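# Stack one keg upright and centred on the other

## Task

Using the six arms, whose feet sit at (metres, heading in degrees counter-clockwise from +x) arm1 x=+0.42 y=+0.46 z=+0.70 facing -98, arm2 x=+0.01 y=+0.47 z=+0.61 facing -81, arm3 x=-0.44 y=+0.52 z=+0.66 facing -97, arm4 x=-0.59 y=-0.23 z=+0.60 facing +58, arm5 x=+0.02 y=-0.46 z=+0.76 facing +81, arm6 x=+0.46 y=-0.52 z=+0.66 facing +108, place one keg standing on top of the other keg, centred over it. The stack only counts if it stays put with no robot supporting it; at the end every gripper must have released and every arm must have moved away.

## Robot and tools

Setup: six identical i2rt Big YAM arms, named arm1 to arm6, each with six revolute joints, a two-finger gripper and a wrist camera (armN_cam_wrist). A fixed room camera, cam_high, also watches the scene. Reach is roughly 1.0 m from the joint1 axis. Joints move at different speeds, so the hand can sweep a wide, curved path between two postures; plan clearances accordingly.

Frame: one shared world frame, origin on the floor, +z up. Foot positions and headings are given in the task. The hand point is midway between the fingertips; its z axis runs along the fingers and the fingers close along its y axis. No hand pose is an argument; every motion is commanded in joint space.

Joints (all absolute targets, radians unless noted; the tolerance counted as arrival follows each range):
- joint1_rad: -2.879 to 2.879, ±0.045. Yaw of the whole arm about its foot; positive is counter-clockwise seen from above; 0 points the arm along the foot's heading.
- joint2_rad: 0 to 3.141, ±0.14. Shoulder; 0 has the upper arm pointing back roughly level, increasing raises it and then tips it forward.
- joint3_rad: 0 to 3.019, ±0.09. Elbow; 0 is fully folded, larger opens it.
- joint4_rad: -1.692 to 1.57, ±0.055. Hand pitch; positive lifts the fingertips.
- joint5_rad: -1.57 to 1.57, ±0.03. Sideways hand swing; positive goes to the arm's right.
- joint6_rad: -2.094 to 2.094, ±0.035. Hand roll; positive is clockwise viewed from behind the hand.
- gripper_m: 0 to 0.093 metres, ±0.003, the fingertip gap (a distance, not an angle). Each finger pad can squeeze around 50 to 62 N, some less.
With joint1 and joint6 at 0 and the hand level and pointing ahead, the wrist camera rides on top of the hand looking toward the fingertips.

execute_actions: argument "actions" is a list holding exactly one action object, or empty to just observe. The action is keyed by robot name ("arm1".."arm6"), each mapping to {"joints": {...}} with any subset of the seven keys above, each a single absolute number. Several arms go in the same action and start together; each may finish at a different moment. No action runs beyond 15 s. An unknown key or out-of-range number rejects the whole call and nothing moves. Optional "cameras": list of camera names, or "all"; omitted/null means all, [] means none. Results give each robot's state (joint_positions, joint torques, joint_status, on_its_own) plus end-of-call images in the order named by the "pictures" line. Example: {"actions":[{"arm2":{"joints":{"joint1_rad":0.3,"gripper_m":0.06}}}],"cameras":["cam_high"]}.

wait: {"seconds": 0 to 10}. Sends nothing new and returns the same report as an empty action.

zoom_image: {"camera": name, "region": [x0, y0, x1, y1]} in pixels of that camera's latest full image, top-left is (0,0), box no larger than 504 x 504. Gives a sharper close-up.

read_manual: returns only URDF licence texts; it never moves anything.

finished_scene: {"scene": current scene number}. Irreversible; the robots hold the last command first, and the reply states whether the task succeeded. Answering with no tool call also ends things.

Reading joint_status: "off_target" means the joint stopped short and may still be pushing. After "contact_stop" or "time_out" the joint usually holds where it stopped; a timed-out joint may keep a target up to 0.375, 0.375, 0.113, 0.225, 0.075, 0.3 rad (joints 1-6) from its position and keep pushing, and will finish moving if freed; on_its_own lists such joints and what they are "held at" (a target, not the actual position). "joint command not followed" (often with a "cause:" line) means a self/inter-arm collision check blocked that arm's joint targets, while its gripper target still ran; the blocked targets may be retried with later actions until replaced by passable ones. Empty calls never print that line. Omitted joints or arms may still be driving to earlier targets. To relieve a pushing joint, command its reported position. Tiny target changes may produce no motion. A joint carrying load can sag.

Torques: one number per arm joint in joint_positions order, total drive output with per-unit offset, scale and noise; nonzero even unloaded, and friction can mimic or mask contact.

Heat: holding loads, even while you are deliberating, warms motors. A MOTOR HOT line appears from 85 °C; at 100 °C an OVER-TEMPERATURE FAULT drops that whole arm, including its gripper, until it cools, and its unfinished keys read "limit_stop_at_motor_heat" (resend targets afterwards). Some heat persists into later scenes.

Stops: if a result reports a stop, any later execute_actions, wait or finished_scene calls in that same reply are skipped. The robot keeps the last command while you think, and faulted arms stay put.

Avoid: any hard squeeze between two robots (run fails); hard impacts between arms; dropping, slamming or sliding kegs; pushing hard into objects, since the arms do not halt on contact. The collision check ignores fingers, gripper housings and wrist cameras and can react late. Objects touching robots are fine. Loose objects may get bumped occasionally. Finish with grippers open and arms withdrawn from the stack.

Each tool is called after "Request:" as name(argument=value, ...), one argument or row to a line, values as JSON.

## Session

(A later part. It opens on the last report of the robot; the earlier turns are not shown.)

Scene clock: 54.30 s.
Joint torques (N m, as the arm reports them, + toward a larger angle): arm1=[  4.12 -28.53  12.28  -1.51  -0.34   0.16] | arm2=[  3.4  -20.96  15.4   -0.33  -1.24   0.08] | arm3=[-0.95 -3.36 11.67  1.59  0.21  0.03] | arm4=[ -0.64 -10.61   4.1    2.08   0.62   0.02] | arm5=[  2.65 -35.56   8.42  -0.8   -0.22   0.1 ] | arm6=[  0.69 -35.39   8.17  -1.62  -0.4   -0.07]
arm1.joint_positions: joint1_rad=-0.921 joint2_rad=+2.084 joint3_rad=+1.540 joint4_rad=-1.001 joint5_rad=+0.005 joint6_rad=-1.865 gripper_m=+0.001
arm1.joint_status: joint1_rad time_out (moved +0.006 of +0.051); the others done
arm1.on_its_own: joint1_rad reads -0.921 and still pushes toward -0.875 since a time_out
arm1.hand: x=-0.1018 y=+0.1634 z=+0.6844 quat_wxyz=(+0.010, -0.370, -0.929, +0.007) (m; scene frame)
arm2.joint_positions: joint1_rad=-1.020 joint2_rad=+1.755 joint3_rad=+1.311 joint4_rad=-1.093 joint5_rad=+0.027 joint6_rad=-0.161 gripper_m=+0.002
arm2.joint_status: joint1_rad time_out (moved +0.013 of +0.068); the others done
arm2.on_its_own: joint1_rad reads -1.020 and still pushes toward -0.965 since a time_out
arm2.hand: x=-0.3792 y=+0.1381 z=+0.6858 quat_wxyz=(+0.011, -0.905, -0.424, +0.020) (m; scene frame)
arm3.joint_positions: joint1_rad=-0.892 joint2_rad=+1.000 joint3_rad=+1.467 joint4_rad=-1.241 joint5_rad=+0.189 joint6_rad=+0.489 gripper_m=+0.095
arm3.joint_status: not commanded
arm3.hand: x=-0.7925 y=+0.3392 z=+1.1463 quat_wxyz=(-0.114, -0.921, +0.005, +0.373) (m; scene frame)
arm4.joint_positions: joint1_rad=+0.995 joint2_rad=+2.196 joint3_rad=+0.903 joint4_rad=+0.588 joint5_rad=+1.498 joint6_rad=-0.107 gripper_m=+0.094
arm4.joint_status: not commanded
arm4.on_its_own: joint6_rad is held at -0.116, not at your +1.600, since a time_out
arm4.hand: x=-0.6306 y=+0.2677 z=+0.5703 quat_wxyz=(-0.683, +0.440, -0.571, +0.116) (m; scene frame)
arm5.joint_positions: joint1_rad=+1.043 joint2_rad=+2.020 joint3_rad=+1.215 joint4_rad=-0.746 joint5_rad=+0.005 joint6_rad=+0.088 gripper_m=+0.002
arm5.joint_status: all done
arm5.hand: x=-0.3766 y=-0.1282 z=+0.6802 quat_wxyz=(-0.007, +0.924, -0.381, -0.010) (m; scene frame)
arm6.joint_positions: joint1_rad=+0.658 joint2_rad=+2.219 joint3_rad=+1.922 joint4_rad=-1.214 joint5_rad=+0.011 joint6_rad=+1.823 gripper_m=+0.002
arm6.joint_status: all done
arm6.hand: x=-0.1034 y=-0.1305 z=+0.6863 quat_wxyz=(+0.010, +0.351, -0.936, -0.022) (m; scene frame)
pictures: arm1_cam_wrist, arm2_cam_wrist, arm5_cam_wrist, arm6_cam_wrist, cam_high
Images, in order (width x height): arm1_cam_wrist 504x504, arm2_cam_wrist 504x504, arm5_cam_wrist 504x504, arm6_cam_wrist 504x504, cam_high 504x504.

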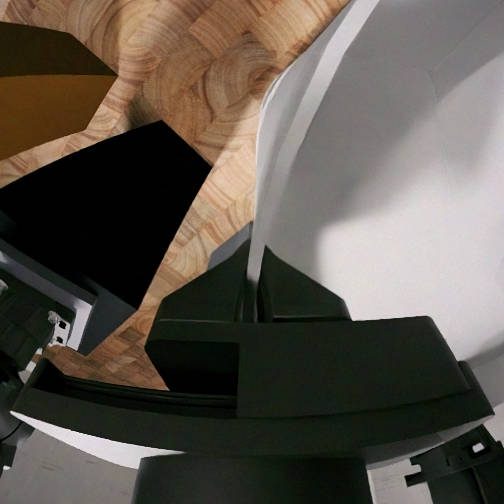

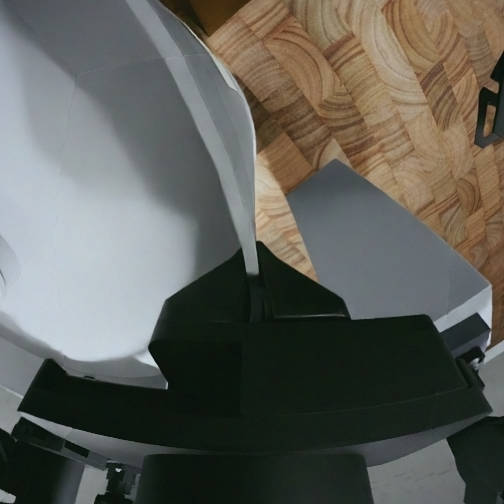

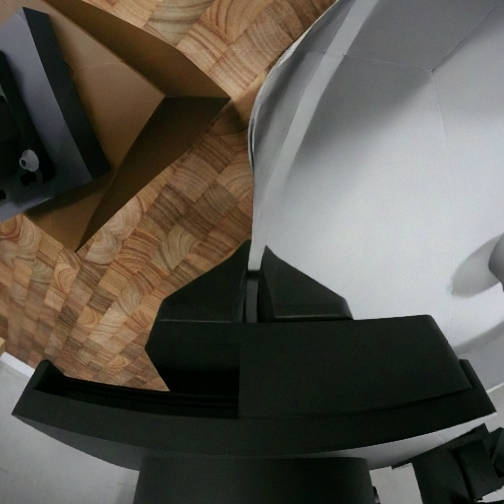

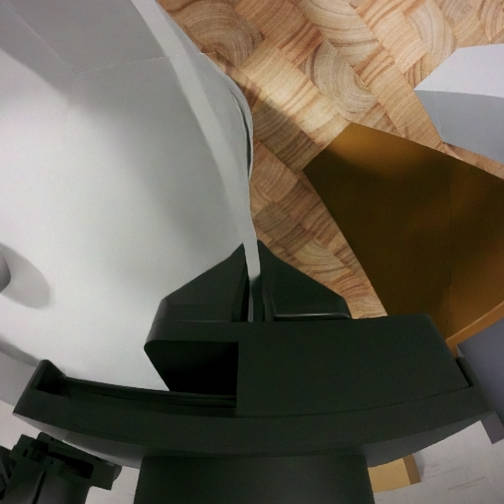

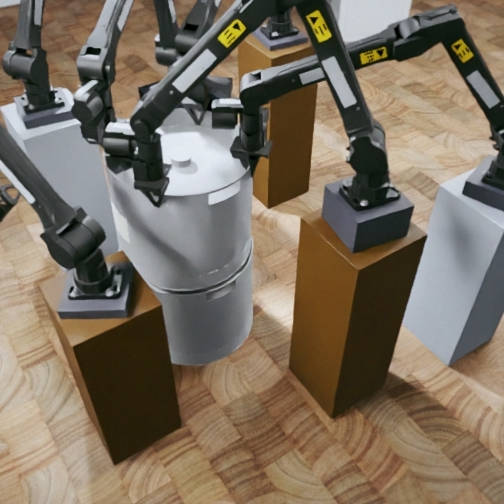

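A bit more −y, while lowering (rotation about the shoulder also levels the tilt).

Request:
execute_actions(
  actions=[
    {"arm1":{"joints":{"joint2_rad":2.02}},"arm2":{"joints":{"joint2_rad":1.72}},"arm5":{"joints":{"joint1_rad":1.07,"joint2_rad":1.935}},"arm6":{"joints":{"joint1_rad":0.685,"joint2_rad":2.145}}},
  ],
  cameras=["arm4_cam_wrist","arm5_cam_wrist","cam_high","arm6_cam_wrist"],
)

Request:
zoom_image(
  camera="cam_high",
  region=[90,200,290,380],
)

Scene clock: 55.60 s.
Joint torques (N m, as the arm reports them, + toward a larger angle): arm1=[  4.02 -23.67  12.34  -1.55  -0.35   0.16] | arm2=[  3.47 -16.44  15.43  -0.37  -1.24   0.08] | arm3=[-0.94 -3.39 11.66  1.59  0.21  0.03] | arm4=[ -0.59 -10.55   4.12   2.05   0.62   0.01] | arm5=[  4.12 -30.84   8.3   -1.05  -0.31   0.01] | arm6=[  2.96 -31.9    8.36  -1.09  -0.37  -0.08]
arm1.joint_positions: joint1_rad=-0.921 joint2_rad=+2.084 joint3_rad=+1.540 joint4_rad=-1.001 joint5_rad=+0.005 joint6_rad=-1.865 gripper_m=+0.001
arm1.joint_status: all done
arm1.on_its_own: joint1_rad reads -0.921 and still pushes toward -0.875 since a time_out
arm1.hand: x=-0.1018 y=+0.1634 z=+0.6844 quat_wxyz=(+0.010, -0.370, -0.929, +0.007) (m; scene frame)
arm2.joint_positions: joint1_rad=-1.020 joint2_rad=+1.755 joint3_rad=+1.311 joint4_rad=-1.092 joint5_rad=+0.027 joint6_rad=-0.161 gripper_m=+0.002
arm2.joint_status: all done
arm2.on_its_own: joint1_rad reads -1.020 and still pushes toward -0.965 since a time_out
arm2.hand: x=-0.3793 y=+0.1380 z=+0.6858 quat_wxyz=(+0.011, -0.905, -0.424, +0.020) (m; scene frame)
arm3.joint_positions: joint1_rad=-0.892 joint2_rad=+1.000 joint3_rad=+1.467 joint4_rad=-1.241 joint5_rad=+0.189 joint6_rad=+0.489 gripper_m=+0.095
arm3.joint_status: not commanded
arm3.hand: x=-0.7925 y=+0.3392 z=+1.1463 quat_wxyz=(-0.114, -0.921, +0.005, +0.373) (m; scene frame)
arm4.joint_positions: joint1_rad=+0.995 joint2_rad=+2.196 joint3_rad=+0.903 joint4_rad=+0.588 joint5_rad=+1.498 joint6_rad=-0.107 gripper_m=+0.094
arm4.joint_status: not commanded
arm4.on_its_own: joint6_rad is held at -0.116, not at your +1.600, since a time_out
arm4.hand: x=-0.6306 y=+0.2677 z=+0.5703 quat_wxyz=(-0.683, +0.440, -0.571, +0.116) (m; scene frame)
arm5.joint_positions: joint1_rad=+1.045 joint2_rad=+2.021 joint3_rad=+1.215 joint4_rad=-0.746 joint5_rad=+0.008 joint6_rad=+0.088 gripper_m=+0.002
arm5.joint_status: all done
arm5.hand: x=-0.3769 y=-0.1289 z=+0.6798 quat_wxyz=(-0.008, +0.925, -0.380, -0.010) (m; scene frame)
arm6.joint_positions: joint1_rad=+0.659 joint2_rad=+2.219 joint3_rad=+1.922 joint4_rad=-1.214 joint5_rad=+0.011 joint6_rad=+1.823 gripper_m=+0.002
arm6.joint_status: all done
arm6.hand: x=-0.1035 y=-0.1307 z=+0.6863 quat_wxyz=(+0.010, +0.351, -0.936, -0.022) (m; scene frame)
pictures: arm4_cam_wrist, arm5_cam_wrist, arm6_cam_wrist, cam_high
Images, in order (width x height): arm4_cam_wrist 504x504, arm5_cam_wrist 504x504, arm6_cam_wrist 504x504, cam_high 504x504.

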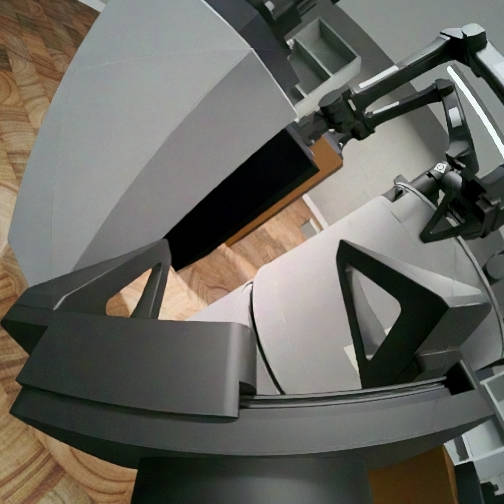

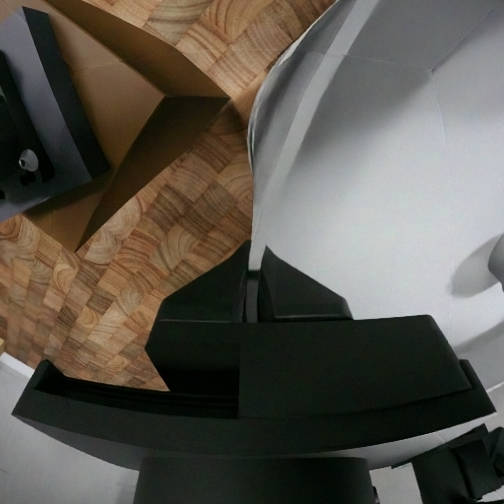

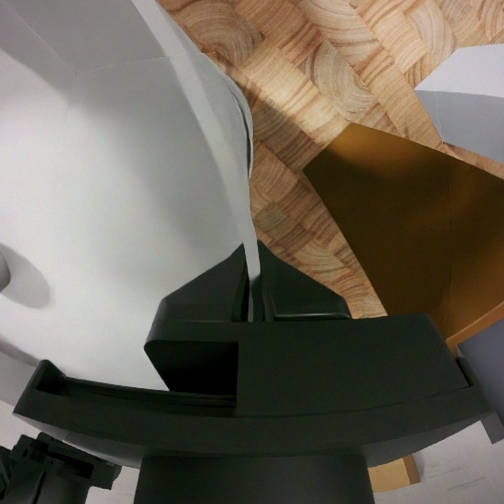

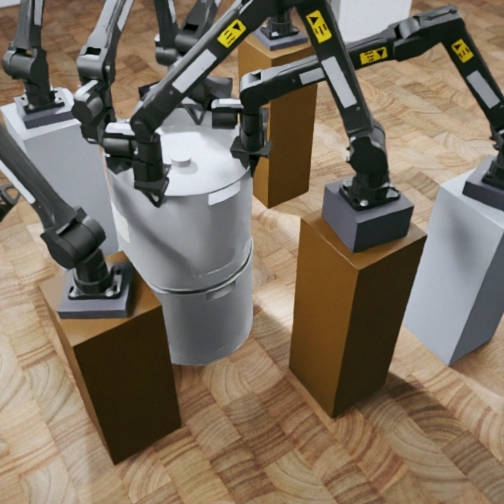

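Region (90, 200, 290, 380) of cam_high's 504x504 image, scaled by 2.520, with more detail than that image has; it fills the top 454 rows of this view, and the rest is white.

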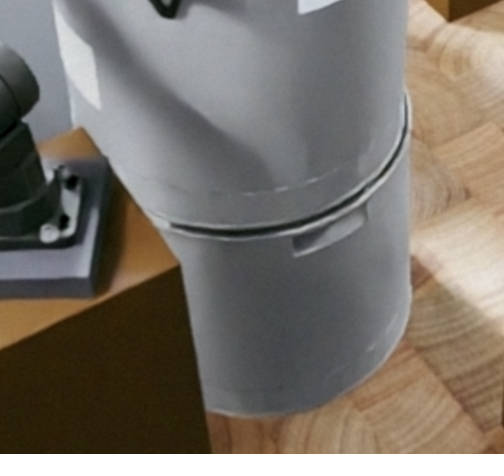

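Request:
execute_actions(
  actions=[
    {"arm1":{"joints":{"joint2_rad":1.93,"joint3_rad":1.63}},"arm2":{"joints":{"joint2_rad":1.64,"joint3_rad":1.4}},"arm5":{"joints":{"joint2_rad":1.86,"joint3_rad":1.26}},"arm6":{"joints":{"joint2_rad":2.075,"joint3_rad":1.97}}},
  ],
  cameras=["arm1_cam_wrist","arm2_cam_wrist","arm5_cam_wrist","cam_high","arm6_cam_wrist"],
)

Scene clock: 57.97 s.
Joint torques (N m, as the arm reports them, + toward a larger angle): arm1=[  4.14 -30.35  14.61  -1.57  -0.35   0.17] | arm2=[  3.37 -22.42  17.44  -0.38  -1.25   0.08] | arm3=[-0.98 -3.41 11.66  1.59  0.21  0.03] | arm4=[ -0.65 -10.66   4.1    2.01   0.62   0.01] | arm5=[  3.79 -37.8   11.55  -1.02  -0.39   0.03] | arm6=[  2.65 -37.41  11.49  -1.59  -0.46  -0.1 ]
arm1.joint_positions: joint1_rad=-0.920 joint2_rad=+2.083 joint3_rad=+1.540 joint4_rad=-1.001 joint5_rad=+0.005 joint6_rad=-1.866 gripper_m=+0.001
arm1.joint_status: joint2_rad time_out (moved -0.001 of -0.154); the others done
arm1.on_its_own: joint1_rad reads -0.920 and still pushes toward -0.875 since a time_out; joint2_rad reads +2.083 and still pushes toward +1.930 since a time_out
arm1.hand: x=-0.1018 y=+0.1632 z=+0.6850 quat_wxyz=(+0.010, -0.369, -0.929, +0.007) (m; scene frame)
arm2.joint_positions: joint1_rad=-1.020 joint2_rad=+1.755 joint3_rad=+1.313 joint4_rad=-1.092 joint5_rad=+0.027 joint6_rad=-0.161 gripper_m=+0.002
arm2.joint_status: all done
arm2.on_its_own: joint1_rad reads -1.020 and still pushes toward -0.965 since a time_out
arm2.hand: x=-0.3798 y=+0.1374 z=+0.6866 quat_wxyz=(+0.010, -0.905, -0.424, +0.021) (m; scene frame)
arm3.joint_positions: joint1_rad=-0.892 joint2_rad=+1.000 joint3_rad=+1.467 joint4_rad=-1.241 joint5_rad=+0.189 joint6_rad=+0.489 gripper_m=+0.095
arm3.joint_status: not commanded
arm3.hand: x=-0.7925 y=+0.3392 z=+1.1463 quat_wxyz=(-0.114, -0.921, +0.005, +0.373) (m; scene frame)
arm4.joint_positions: joint1_rad=+0.995 joint2_rad=+2.196 joint3_rad=+0.903 joint4_rad=+0.588 joint5_rad=+1.498 joint6_rad=-0.107 gripper_m=+0.094
arm4.joint_status: not commanded
arm4.on_its_own: joint6_rad is held at -0.116, not at your +1.600, since a time_out
arm4.hand: x=-0.6306 y=+0.2677 z=+0.5703 quat_wxyz=(-0.683, +0.440, -0.571, +0.116) (m; scene frame)
arm5.joint_positions: joint1_rad=+1.045 joint2_rad=+2.019 joint3_rad=+1.215 joint4_rad=-0.746 joint5_rad=+0.008 joint6_rad=+0.088 gripper_m=+0.002
arm5.joint_status: joint2_rad time_out (moved -0.002 of -0.161); the others done
arm5.on_its_own: joint2_rad reads +2.019 and still pushes toward +1.860 since a time_out
arm5.hand: x=-0.3773 y=-0.1288 z=+0.6808 quat_wxyz=(-0.008, +0.925, -0.380, -0.011) (m; scene frame)
arm6.joint_positions: joint1_rad=+0.659 joint2_rad=+2.218 joint3_rad=+1.922 joint4_rad=-1.214 joint5_rad=+0.012 joint6_rad=+1.823 gripper_m=+0.002
arm6.joint_status: joint2_rad time_out (moved -0.002 of -0.144); the others done
arm6.on_its_own: joint2_rad reads +2.218 and still pushes toward +2.075 since a time_out
arm6.hand: x=-0.1036 y=-0.1306 z=+0.6873 quat_wxyz=(+0.011, +0.351, -0.936, -0.022) (m; scene frame)
pictures: arm1_cam_wrist, arm2_cam_wrist, arm5_cam_wrist, arm6_cam_wrist, cam_high
Images, in order (width x height): arm1_cam_wrist 504x504, arm2_cam_wrist 504x504, arm5_cam_wrist 504x504, arm6_cam_wrist 504x504, cam_high 504x504.

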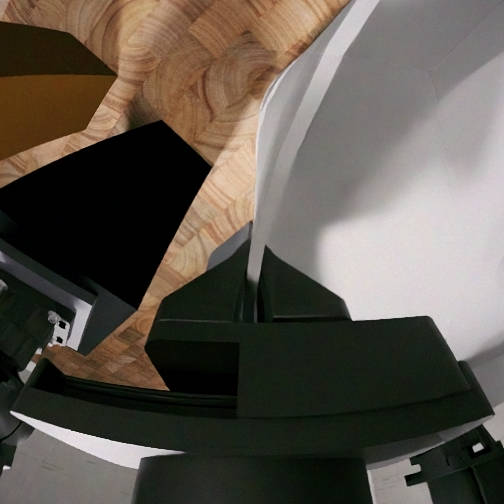

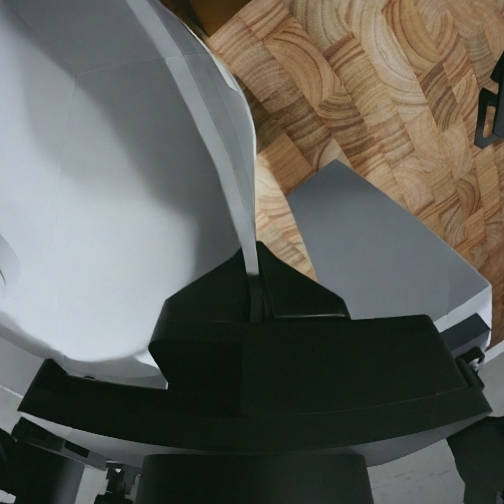

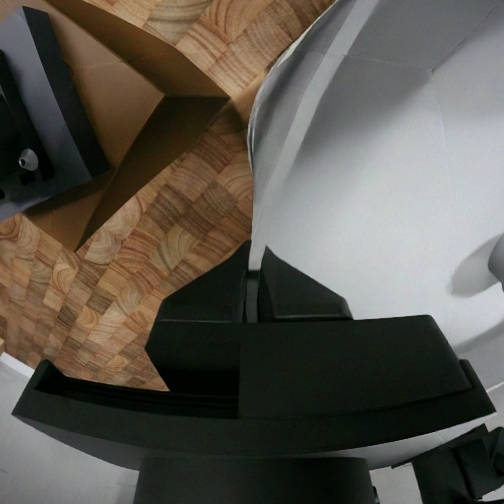

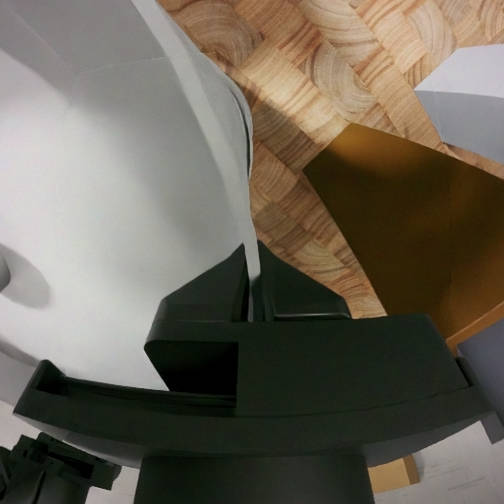

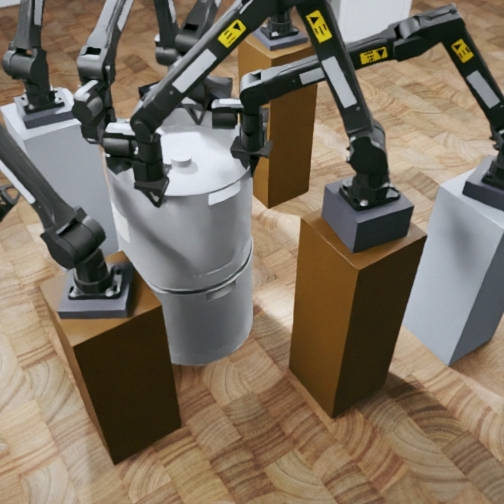

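Request:
execute_actions(
  actions=[
    {"arm1":{"joints":{"joint1_rad":-0.84,"joint3_rad":1.65}},"arm2":{"joints":{"joint1_rad":-0.93,"joint3_rad":1.42}},"arm5":{"joints":{"joint1_rad":1.11,"joint2_rad":1.83}},"arm6":{"joints":{"joint1_rad":0.72,"joint2_rad":2.04}}},
  ],
  cameras=["arm1_cam_wrist","arm2_cam_wrist","arm5_cam_wrist","cam_high","arm6_cam_wrist"],
)

Scene clock: 61.20 s.
Joint torques (N m, as the arm reports them, + toward a larger angle): arm1=[  3.48 -30.71  15.92  -1.55  -0.05  -0.58] | arm2=[  3.58 -22.64  18.87  -0.36  -0.78  -0.53] | arm3=[-0.92 -3.39 11.68  1.61  0.21  0.03] | arm4=[ -0.57 -10.63   4.08   2.06   0.61   0.01] | arm5=[  5.14 -39.74  12.56  -0.4   -0.49  -0.54] | arm6=[  2.48 -38.93  12.97  -0.16  -0.28  -0.49]
arm1.joint_positions: joint1_rad=-0.876 joint2_rad=+2.083 joint3_rad=+1.546 joint4_rad=-1.001 joint5_rad=-0.002 joint6_rad=-1.797 gripper_m=+0.001
arm1.joint_status: joint3_rad time_out (moved +0.005 of +0.110); the others done
arm1.on_its_own: joint2_rad reads +2.083 and still pushes toward +1.930 since a time_out; joint3_rad reads +1.546 and still pushes toward +1.650 since a time_out
arm1.hand: x=-0.0897 y=+0.1382 z=+0.6870 quat_wxyz=(+0.008, -0.381, -0.925, +0.012) (m; scene frame)
arm2.joint_positions: joint1_rad=-0.987 joint2_rad=+1.757 joint3_rad=+1.316 joint4_rad=-1.092 joint5_rad=+0.016 joint6_rad=-0.102 gripper_m=+0.002
arm2.joint_status: joint1_rad time_out (moved +0.033 of +0.090); joint3_rad time_out (moved +0.003 of +0.107)
arm2.on_its_own: joint1_rad reads -0.987 and still pushes toward -0.930 since a time_out; joint3_rad reads +1.316 and still pushes toward +1.420 since a time_out
arm2.hand: x=-0.3682 y=+0.1228 z=+0.6865 quat_wxyz=(+0.004, -0.911, -0.412, +0.020) (m; scene frame)
arm3.joint_positions: joint1_rad=-0.892 joint2_rad=+1.000 joint3_rad=+1.467 joint4_rad=-1.241 joint5_rad=+0.189 joint6_rad=+0.489 gripper_m=+0.095
arm3.joint_status: not commanded
arm3.hand: x=-0.7925 y=+0.3392 z=+1.1463 quat_wxyz=(-0.114, -0.921, +0.005, +0.373) (m; scene frame)
arm4.joint_positions: joint1_rad=+0.995 joint2_rad=+2.196 joint3_rad=+0.903 joint4_rad=+0.588 joint5_rad=+1.498 joint6_rad=-0.107 gripper_m=+0.094
arm4.joint_status: not commanded
arm4.on_its_own: joint6_rad is held at -0.116, not at your +1.600, since a time_out
arm4.hand: x=-0.6306 y=+0.2677 z=+0.5703 quat_wxyz=(-0.683, +0.440, -0.571, +0.116) (m; scene frame)
arm5.joint_positions: joint1_rad=+1.065 joint2_rad=+2.008 joint3_rad=+1.201 joint4_rad=-0.764 joint5_rad=+0.011 joint6_rad=+0.137 gripper_m=+0.002
arm5.joint_status: joint2_rad time_out (moved -0.011 of -0.189); the others done
arm5.on_its_own: joint2_rad reads +2.008 and still pushes toward +1.830 since a time_out
arm5.hand: x=-0.3764 y=-0.1418 z=+0.6827 quat_wxyz=(-0.007, +0.919, -0.393, -0.001) (m; scene frame)
arm6.joint_positions: joint1_rad=+0.687 joint2_rad=+2.199 joint3_rad=+1.905 joint4_rad=-1.253 joint5_rad=+0.008 joint6_rad=+1.872 gripper_m=+0.003
arm6.joint_status: joint2_rad time_out (moved -0.019 of -0.178); the others done
arm6.on_its_own: joint2_rad reads +2.199 and still pushes toward +2.040 since a time_out
arm6.hand: x=-0.1032 y=-0.1549 z=+0.6929 quat_wxyz=(+0.002, +0.342, -0.940, -0.006) (m; scene frame)
pictures: arm1_cam_wrist, arm2_cam_wrist, arm5_cam_wrist, arm6_cam_wrist, cam_high
Images, in order (width x height): arm1_cam_wrist 504x504, arm2_cam_wrist 504x504, arm5_cam_wrist 504x504, arm6_cam_wrist 504x504, cam_high 504x504.

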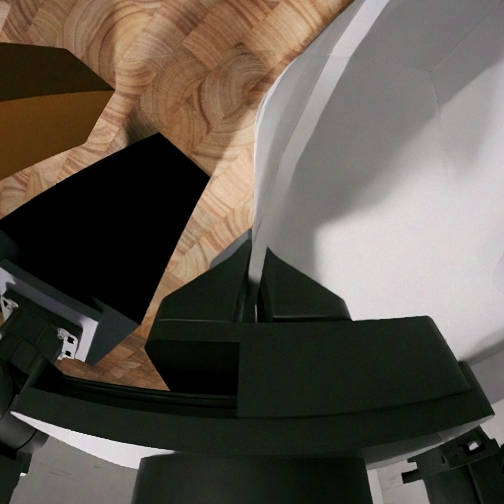

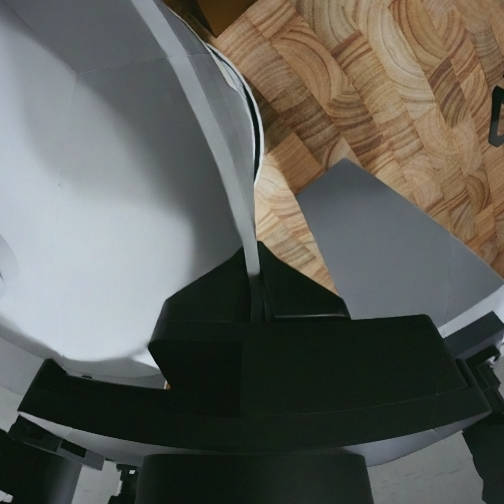

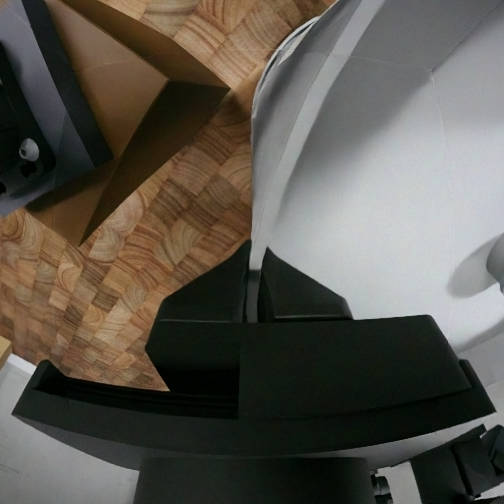

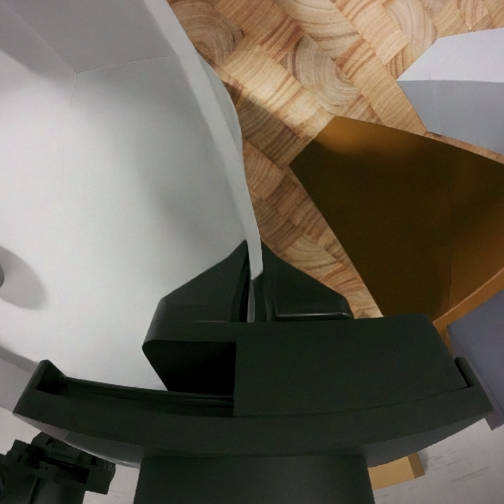

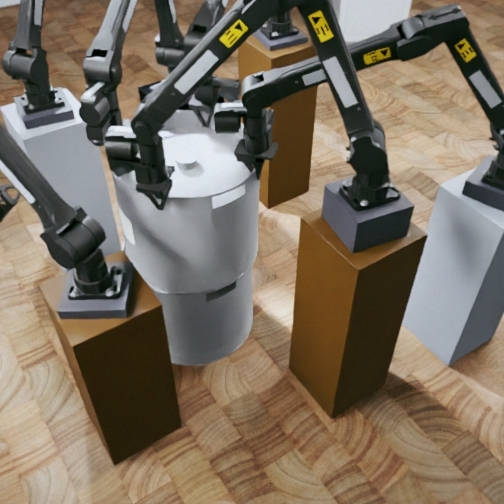

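Overshot; go back about 1.3 cm toward (−x,+y).

Request:
execute_actions(
  actions=[
    {"arm1":{"joints":{"joint1_rad":-0.91}},"arm2":{"joints":{"joint1_rad":-1.025}},"arm5":{"joints":{"joint1_rad":1.065,"joint3_rad":1.29,"joint4_rad":-0.75}},"arm6":{"joints":{"joint1_rad":0.68,"joint2_rad":2.07,"joint3_rad":2.0,"joint4_rad":-1.23}}},
  ],
  cameras=["arm1_cam_wrist","arm2_cam_wrist","arm5_cam_wrist","cam_high","arm6_cam_wrist"],
)

Scene clock: 63.90 s.
Joint torques (N m, as the arm reports them, + toward a larger angle): arm1=[  0.28 -30.54  15.81  -1.45   0.03  -0.16] | arm2=[ -2.08 -22.69  18.82  -0.38  -0.46  -0.19] | arm3=[-0.92 -3.35 11.68  1.6   0.21  0.04] | arm4=[ -0.53 -10.55   4.1    2.04   0.61   0.01] | arm5=[  3.55 -38.7   15.4   -0.09  -0.32  -0.28] | arm6=[  1.04 -36.18  15.56  -0.9   -0.33  -0.36]
arm1.joint_positions: joint1_rad=-0.903 joint2_rad=+2.083 joint3_rad=+1.546 joint4_rad=-1.002 joint5_rad=-0.005 joint6_rad=-1.835 gripper_m=+0.001
arm1.joint_status: all done
arm1.on_its_own: joint2_rad reads +2.083 and still pushes toward +1.930 since a time_out; joint3_rad reads +1.546 and still pushes toward +1.650 since a time_out
arm1.hand: x=-0.0979 y=+0.1518 z=+0.6870 quat_wxyz=(+0.008, -0.375, -0.927, +0.013) (m; scene frame)
arm2.joint_positions: joint1_rad=-1.012 joint2_rad=+1.757 joint3_rad=+1.316 joint4_rad=-1.092 joint5_rad=+0.008 joint6_rad=-0.136 gripper_m=+0.002
arm2.joint_status: all done
arm2.on_its_own: joint3_rad reads +1.316 and still pushes toward +1.420 since a time_out
arm2.hand: x=-0.3758 y=+0.1312 z=+0.6865 quat_wxyz=(+0.001, -0.909, -0.417, +0.019) (m; scene frame)
arm3.joint_positions: joint1_rad=-0.892 joint2_rad=+1.000 joint3_rad=+1.467 joint4_rad=-1.241 joint5_rad=+0.189 joint6_rad=+0.489 gripper_m=+0.095
arm3.joint_status: not commanded
arm3.hand: x=-0.7925 y=+0.3392 z=+1.1463 quat_wxyz=(-0.114, -0.921, +0.005, +0.373) (m; scene frame)
arm4.joint_positions: joint1_rad=+0.995 joint2_rad=+2.196 joint3_rad=+0.903 joint4_rad=+0.588 joint5_rad=+1.498 joint6_rad=-0.107 gripper_m=+0.094
arm4.joint_status: not commanded
arm4.on_its_own: joint6_rad is held at -0.116, not at your +1.600, since a time_out
arm4.hand: x=-0.6306 y=+0.2677 z=+0.5703 quat_wxyz=(-0.683, +0.440, -0.571, +0.116) (m; scene frame)
arm5.joint_positions: joint1_rad=+1.054 joint2_rad=+2.007 joint3_rad=+1.201 joint4_rad=-0.743 joint5_rad=+0.008 joint6_rad=+0.110 gripper_m=+0.002
arm5.joint_status: all done
arm5.on_its_own: joint2_rad reads +2.007 and still pushes toward +1.830 since a time_out
arm5.hand: x=-0.3773 y=-0.1344 z=+0.6832 quat_wxyz=(-0.008, +0.922, -0.386, -0.012) (m; scene frame)
arm6.joint_positions: joint1_rad=+0.671 joint2_rad=+2.199 joint3_rad=+1.905 joint4_rad=-1.219 joint5_rad=+0.010 joint6_rad=+1.848 gripper_m=+0.002
arm6.joint_status: joint3_rad time_out (moved +0.000 of +0.095); the others done
arm6.on_its_own: joint3_rad reads +1.905 and still pushes toward +2.000 since a time_out
arm6.hand: x=-0.1038 y=-0.1411 z=+0.6931 quat_wxyz=(+0.011, +0.345, -0.938, -0.020) (m; scene frame)
pictures: arm1_cam_wrist, arm2_cam_wrist, arm5_cam_wrist, arm6_cam_wrist, cam_high
Images, in order (width x height): arm1_cam_wrist 504x504, arm2_cam_wrist 504x504, arm5_cam_wrist 504x504, arm6_cam_wrist 504x504, cam_high 504x504.

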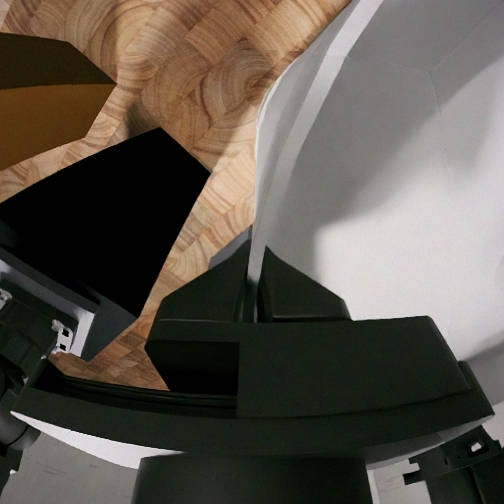

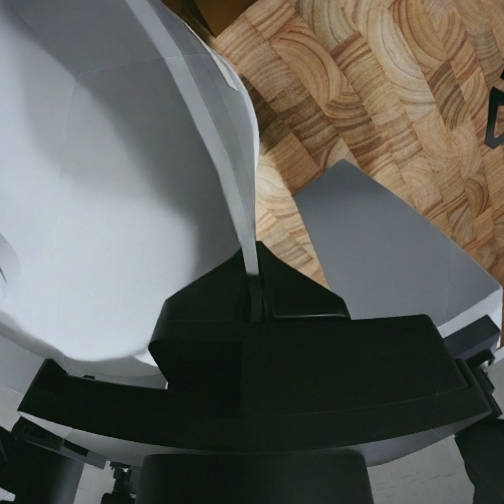

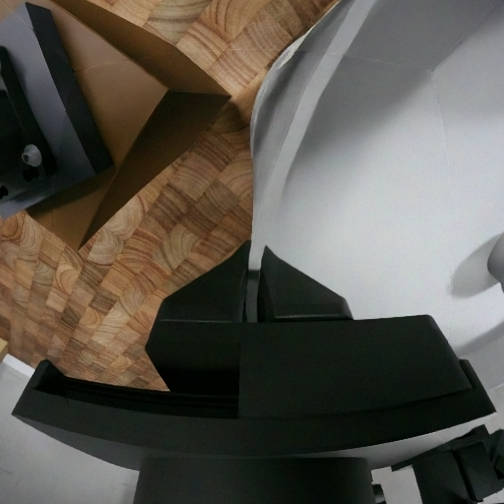

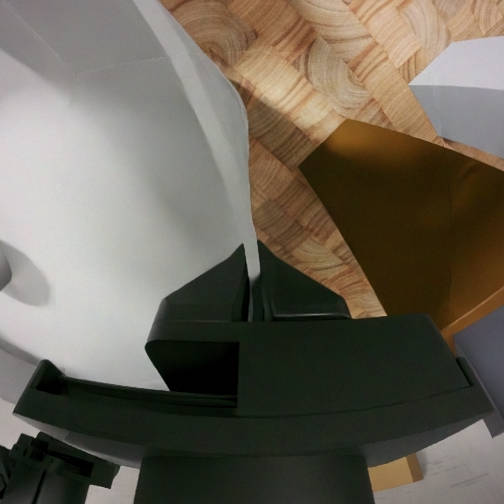

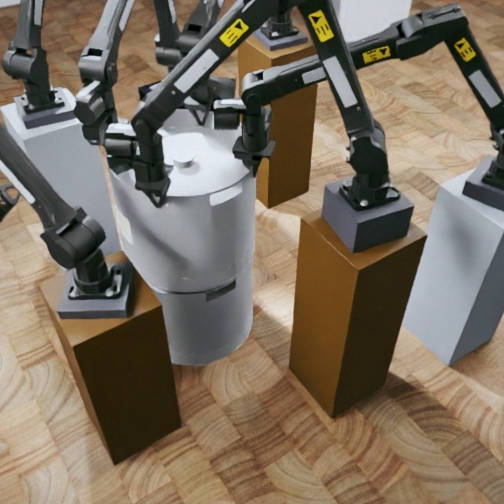

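Request:
execute_actions(
  actions=[
    {"arm1":{"joints":{"joint1_rad":-0.903,"joint2_rad":2.07,"joint3_rad":1.555,"joint4_rad":-1.0}},"arm2":{"joints":{"joint1_rad":-1.012,"joint2_rad":1.75,"joint3_rad":1.325,"joint4_rad":-1.09}},"arm5":{"joints":{"joint1_rad":1.054,"joint2_rad":1.995,"joint3_rad":1.21}},"arm6":{"joints":{"joint1_rad":0.671,"joint2_rad":2.19,"joint3_rad":1.915}}},
  ],
  cameras=[],
)

Request:
execute_actions(
  actions=[
    {"arm1":{"joints":{"gripper_m":0.05}},"arm2":{"joints":{"gripper_m":0.05}},"arm5":{"joints":{"gripper_m":0.05}},"arm6":{"joints":{"gripper_m":0.05}}},
  ],
  cameras=[],
)

Request:
execute_actions(
  actions=[
    {"arm1":{"joints":{"joint2_rad":1.7,"joint4_rad":-1.3}},"arm2":{"joints":{"joint2_rad":1.35,"joint4_rad":-1.35}},"arm5":{"joints":{"joint2_rad":1.6,"joint4_rad":-1.1}},"arm6":{"joints":{"joint2_rad":1.85,"joint4_rad":-1.5}}},
  ],
  cameras=["cam_high","arm2_cam_wrist"],
)

Scene clock: 66.27 s.
Joint torques (N m, as the arm reports them, + toward a larger angle): arm1=[  1.26 -20.89   9.18  -0.82   0.07  -0.1 ] | arm2=[ -1.21 -15.92  11.59  -0.17  -0.15  -0.14] | arm3=[-0.94 -3.33 11.67  1.58  0.21  0.03] | arm4=[ -0.55 -10.7    4.12   2.04   0.61   0.01] | arm5=[  2.84 -25.79   8.62  -0.37  -0.37  -0.16] | arm6=[ -0.37 -26.31   9.    -0.68  -0.33  -0.28]
arm1.joint_positions: joint1_rad=-0.904 joint2_rad=+2.094 joint3_rad=+1.536 joint4_rad=-0.984 joint5_rad=-0.006 joint6_rad=-1.841 gripper_m=+0.001
arm1.joint_status: all done
arm1.hand: x=-0.0963 y=+0.1531 z=+0.6768 quat_wxyz=(+0.006, -0.373, -0.928, +0.011) (m; scene frame)
arm2.joint_positions: joint1_rad=-1.012 joint2_rad=+1.777 joint3_rad=+1.305 joint4_rad=-1.069 joint5_rad=+0.001 joint6_rad=-0.141 gripper_m=+0.002
arm2.joint_status: all done
arm2.hand: x=-0.3750 y=+0.1303 z=+0.6729 quat_wxyz=(-0.001, -0.908, -0.419, +0.014) (m; scene frame)
arm3.joint_positions: joint1_rad=-0.892 joint2_rad=+1.000 joint3_rad=+1.467 joint4_rad=-1.241 joint5_rad=+0.189 joint6_rad=+0.489 gripper_m=+0.095
arm3.joint_status: not commanded
arm3.hand: x=-0.7925 y=+0.3392 z=+1.1463 quat_wxyz=(-0.114, -0.921, +0.005, +0.373) (m; scene frame)
arm4.joint_positions: joint1_rad=+0.995 joint2_rad=+2.196 joint3_rad=+0.903 joint4_rad=+0.588 joint5_rad=+1.498 joint6_rad=-0.107 gripper_m=+0.094
arm4.joint_status: not commanded
arm4.on_its_own: joint6_rad is held at -0.116, not at your +1.600, since a time_out
arm4.hand: x=-0.6306 y=+0.2677 z=+0.5703 quat_wxyz=(-0.683, +0.440, -0.571, +0.116) (m; scene frame)
arm5.joint_positions: joint1_rad=+1.054 joint2_rad=+2.029 joint3_rad=+1.196 joint4_rad=-0.732 joint5_rad=+0.008 joint6_rad=+0.105 gripper_m=+0.002
arm5.joint_status: all done
arm5.hand: x=-0.3735 y=-0.1375 z=+0.6710 quat_wxyz=(-0.006, +0.923, -0.384, -0.004) (m; scene frame)
arm6.joint_positions: joint1_rad=+0.669 joint2_rad=+2.210 joint3_rad=+1.899 joint4_rad=-1.217 joint5_rad=+0.011 joint6_rad=+1.843 gripper_m=+0.002
arm6.joint_status: all done
arm6.hand: x=-0.1009 y=-0.1415 z=+0.6839 quat_wxyz=(+0.006, +0.347, -0.938, -0.015) (m; scene frame)
pictures: none
No camera images: the call's "cameras" was empty. Leave "cameras" out to get every camera's image.

Scene clock: 66.93 s.
Joint torques (N m, as the arm reports them, + toward a larger angle): arm1=[  0.94 -19.29   9.22  -0.78  -0.03  -0.02] | arm2=[ -1.02 -14.85  11.62   0.06  -0.18  -0.08] | arm3=[-0.93 -3.39 11.67  1.59  0.21  0.04] | arm4=[ -0.64 -10.53   4.14   2.01   0.6    0.01] | arm5=[  3.2  -22.56   8.8   -0.02  -0.17  -0.08] | arm6=[  0.12 -25.69   8.96  -0.77   0.06  -0.2 ]
arm1.joint_positions: joint1_rad=-0.904 joint2_rad=+2.076 joint3_rad=+1.536 joint4_rad=-0.985 joint5_rad=-0.003 joint6_rad=-1.848 gripper_m=+0.050
arm1.joint_status: all done
arm1.hand: x=-0.0985 y=+0.1523 z=+0.6872 quat_wxyz=(+0.012, -0.370, -0.929, +0.017) (m; scene frame)
arm2.joint_positions: joint1_rad=-1.012 joint2_rad=+1.766 joint3_rad=+1.305 joint4_rad=-1.075 joint5_rad=+0.002 joint6_rad=-0.147 gripper_m=+0.050
arm2.joint_status: all done
arm2.hand: x=-0.3744 y=+0.1310 z=+0.6785 quat_wxyz=(-0.001, -0.907, -0.422, +0.017) (m; scene frame)
arm3.joint_positions: joint1_rad=-0.892 joint2_rad=+1.000 joint3_rad=+1.467 joint4_rad=-1.241 joint5_rad=+0.189 joint6_rad=+0.489 gripper_m=+0.095
arm3.joint_status: not commanded
arm3.hand: x=-0.7925 y=+0.3392 z=+1.1463 quat_wxyz=(-0.114, -0.921, +0.005, +0.373) (m; scene frame)
arm4.joint_positions: joint1_rad=+0.995 joint2_rad=+2.196 joint3_rad=+0.903 joint4_rad=+0.588 joint5_rad=+1.498 joint6_rad=-0.107 gripper_m=+0.094
arm4.joint_status: not commanded
arm4.on_its_own: joint6_rad is held at -0.116, not at your +1.600, since a time_out
arm4.hand: x=-0.6306 y=+0.2677 z=+0.5703 quat_wxyz=(-0.683, +0.440, -0.571, +0.116) (m; scene frame)
arm5.joint_positions: joint1_rad=+1.054 joint2_rad=+1.994 joint3_rad=+1.196 joint4_rad=-0.739 joint5_rad=+0.004 joint6_rad=+0.099 gripper_m=+0.050
arm5.joint_status: all done
arm5.hand: x=-0.3783 y=-0.1345 z=+0.6880 quat_wxyz=(-0.008, +0.924, -0.381, -0.017) (m; scene frame)
arm6.joint_positions: joint1_rad=+0.669 joint2_rad=+2.209 joint3_rad=+1.899 joint4_rad=-1.217 joint5_rad=+0.002 joint6_rad=+1.827 gripper_m=+0.050
arm6.joint_status: all done
arm6.hand: x=-0.1018 y=-0.1427 z=+0.6844 quat_wxyz=(+0.010, +0.354, -0.935, -0.012) (m; scene frame)
pictures: none
No camera images: the call's "cameras" was empty. Leave "cameras" out to get every camera's image.

Scene clock: 68.33 s.
Joint torques (N m, as the arm reports them, + toward a larger angle): arm1=[  0.91 -14.27  10.28  -0.6   -0.05   0.01] | arm2=[-1.05 -7.38 13.22  0.37 -0.17 -0.06] | arm3=[-0.94 -3.4  11.68  1.6   0.21  0.03] | arm4=[ -0.67 -10.51   4.12   2.05   0.62   0.01] | arm5=[  2.9  -16.77  11.31   0.08  -0.11  -0.12] | arm6=[  0.53 -19.79   9.47  -0.5    0.07  -0.19]
arm1.joint_positions: joint1_rad=-0.904 joint2_rad=+1.685 joint3_rad=+1.542 joint4_rad=-1.286 joint5_rad=-0.002 joint6_rad=-1.849 gripper_m=+0.050
arm1.joint_status: all done
arm1.hand: x=-0.0494 y=+0.1811 z=+0.9020 quat_wxyz=(+0.042, -0.369, -0.927, +0.055) (m; scene frame)
arm2.joint_positions: joint1_rad=-1.012 joint2_rad=+1.326 joint3_rad=+1.305 joint4_rad=-1.336 joint5_rad=+0.002 joint6_rad=-0.147 gripper_m=+0.050
arm2.joint_status: all done
arm2.hand: x=-0.3122 y=+0.1846 z=+0.8714 quat_wxyz=(-0.027, -0.902, -0.419, +0.102) (m; scene frame)
arm3.joint_positions: joint1_rad=-0.892 joint2_rad=+1.000 joint3_rad=+1.467 joint4_rad=-1.241 joint5_rad=+0.189 joint6_rad=+0.489 gripper_m=+0.095
arm3.joint_status: not commanded
arm3.hand: x=-0.7925 y=+0.3392 z=+1.1463 quat_wxyz=(-0.114, -0.921, +0.005, +0.373) (m; scene frame)
arm4.joint_positions: joint1_rad=+0.995 joint2_rad=+2.196 joint3_rad=+0.903 joint4_rad=+0.588 joint5_rad=+1.498 joint6_rad=-0.107 gripper_m=+0.094
arm4.joint_status: not commanded
arm4.on_its_own: joint6_rad is held at -0.116, not at your +1.600, since a time_out
arm4.hand: x=-0.6306 y=+0.2677 z=+0.5703 quat_wxyz=(-0.683, +0.440, -0.571, +0.116) (m; scene frame)
arm5.joint_positions: joint1_rad=+1.054 joint2_rad=+1.583 joint3_rad=+1.196 joint4_rad=-1.089 joint5_rad=+0.004 joint6_rad=+0.099 gripper_m=+0.050
arm5.joint_status: all done
arm5.hand: x=-0.3445 y=-0.1623 z=+0.8788 quat_wxyz=(-0.017, +0.923, -0.381, -0.047) (m; scene frame)
arm6.joint_positions: joint1_rad=+0.669 joint2_rad=+1.843 joint3_rad=+1.899 joint4_rad=-1.488 joint5_rad=+0.001 joint6_rad=+1.825 gripper_m=+0.050
arm6.joint_status: all done
arm6.hand: x=-0.0437 y=-0.1804 z=+0.9082 quat_wxyz=(+0.038, +0.354, -0.933, -0.051) (m; scene frame)
pictures: arm2_cam_wrist, cam_high
Images, in order (width x height): arm2_cam_wrist 504x504, cam_high 504x504.

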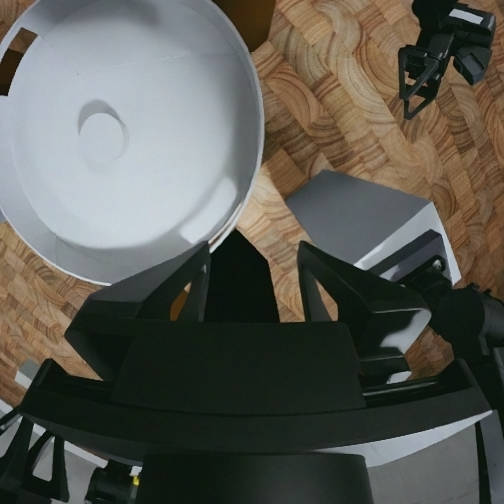

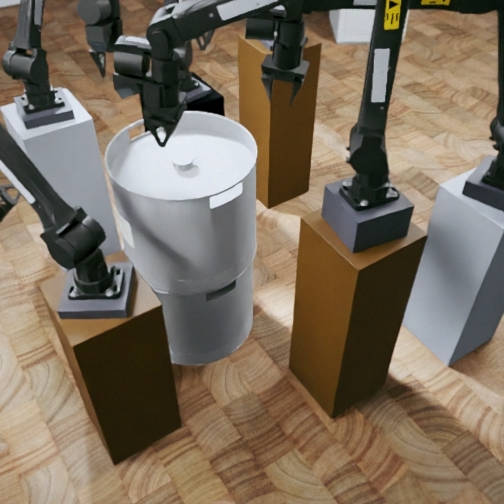

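Request:
finished_scene(
  scene=1,
)

The scene is finished: the task was done.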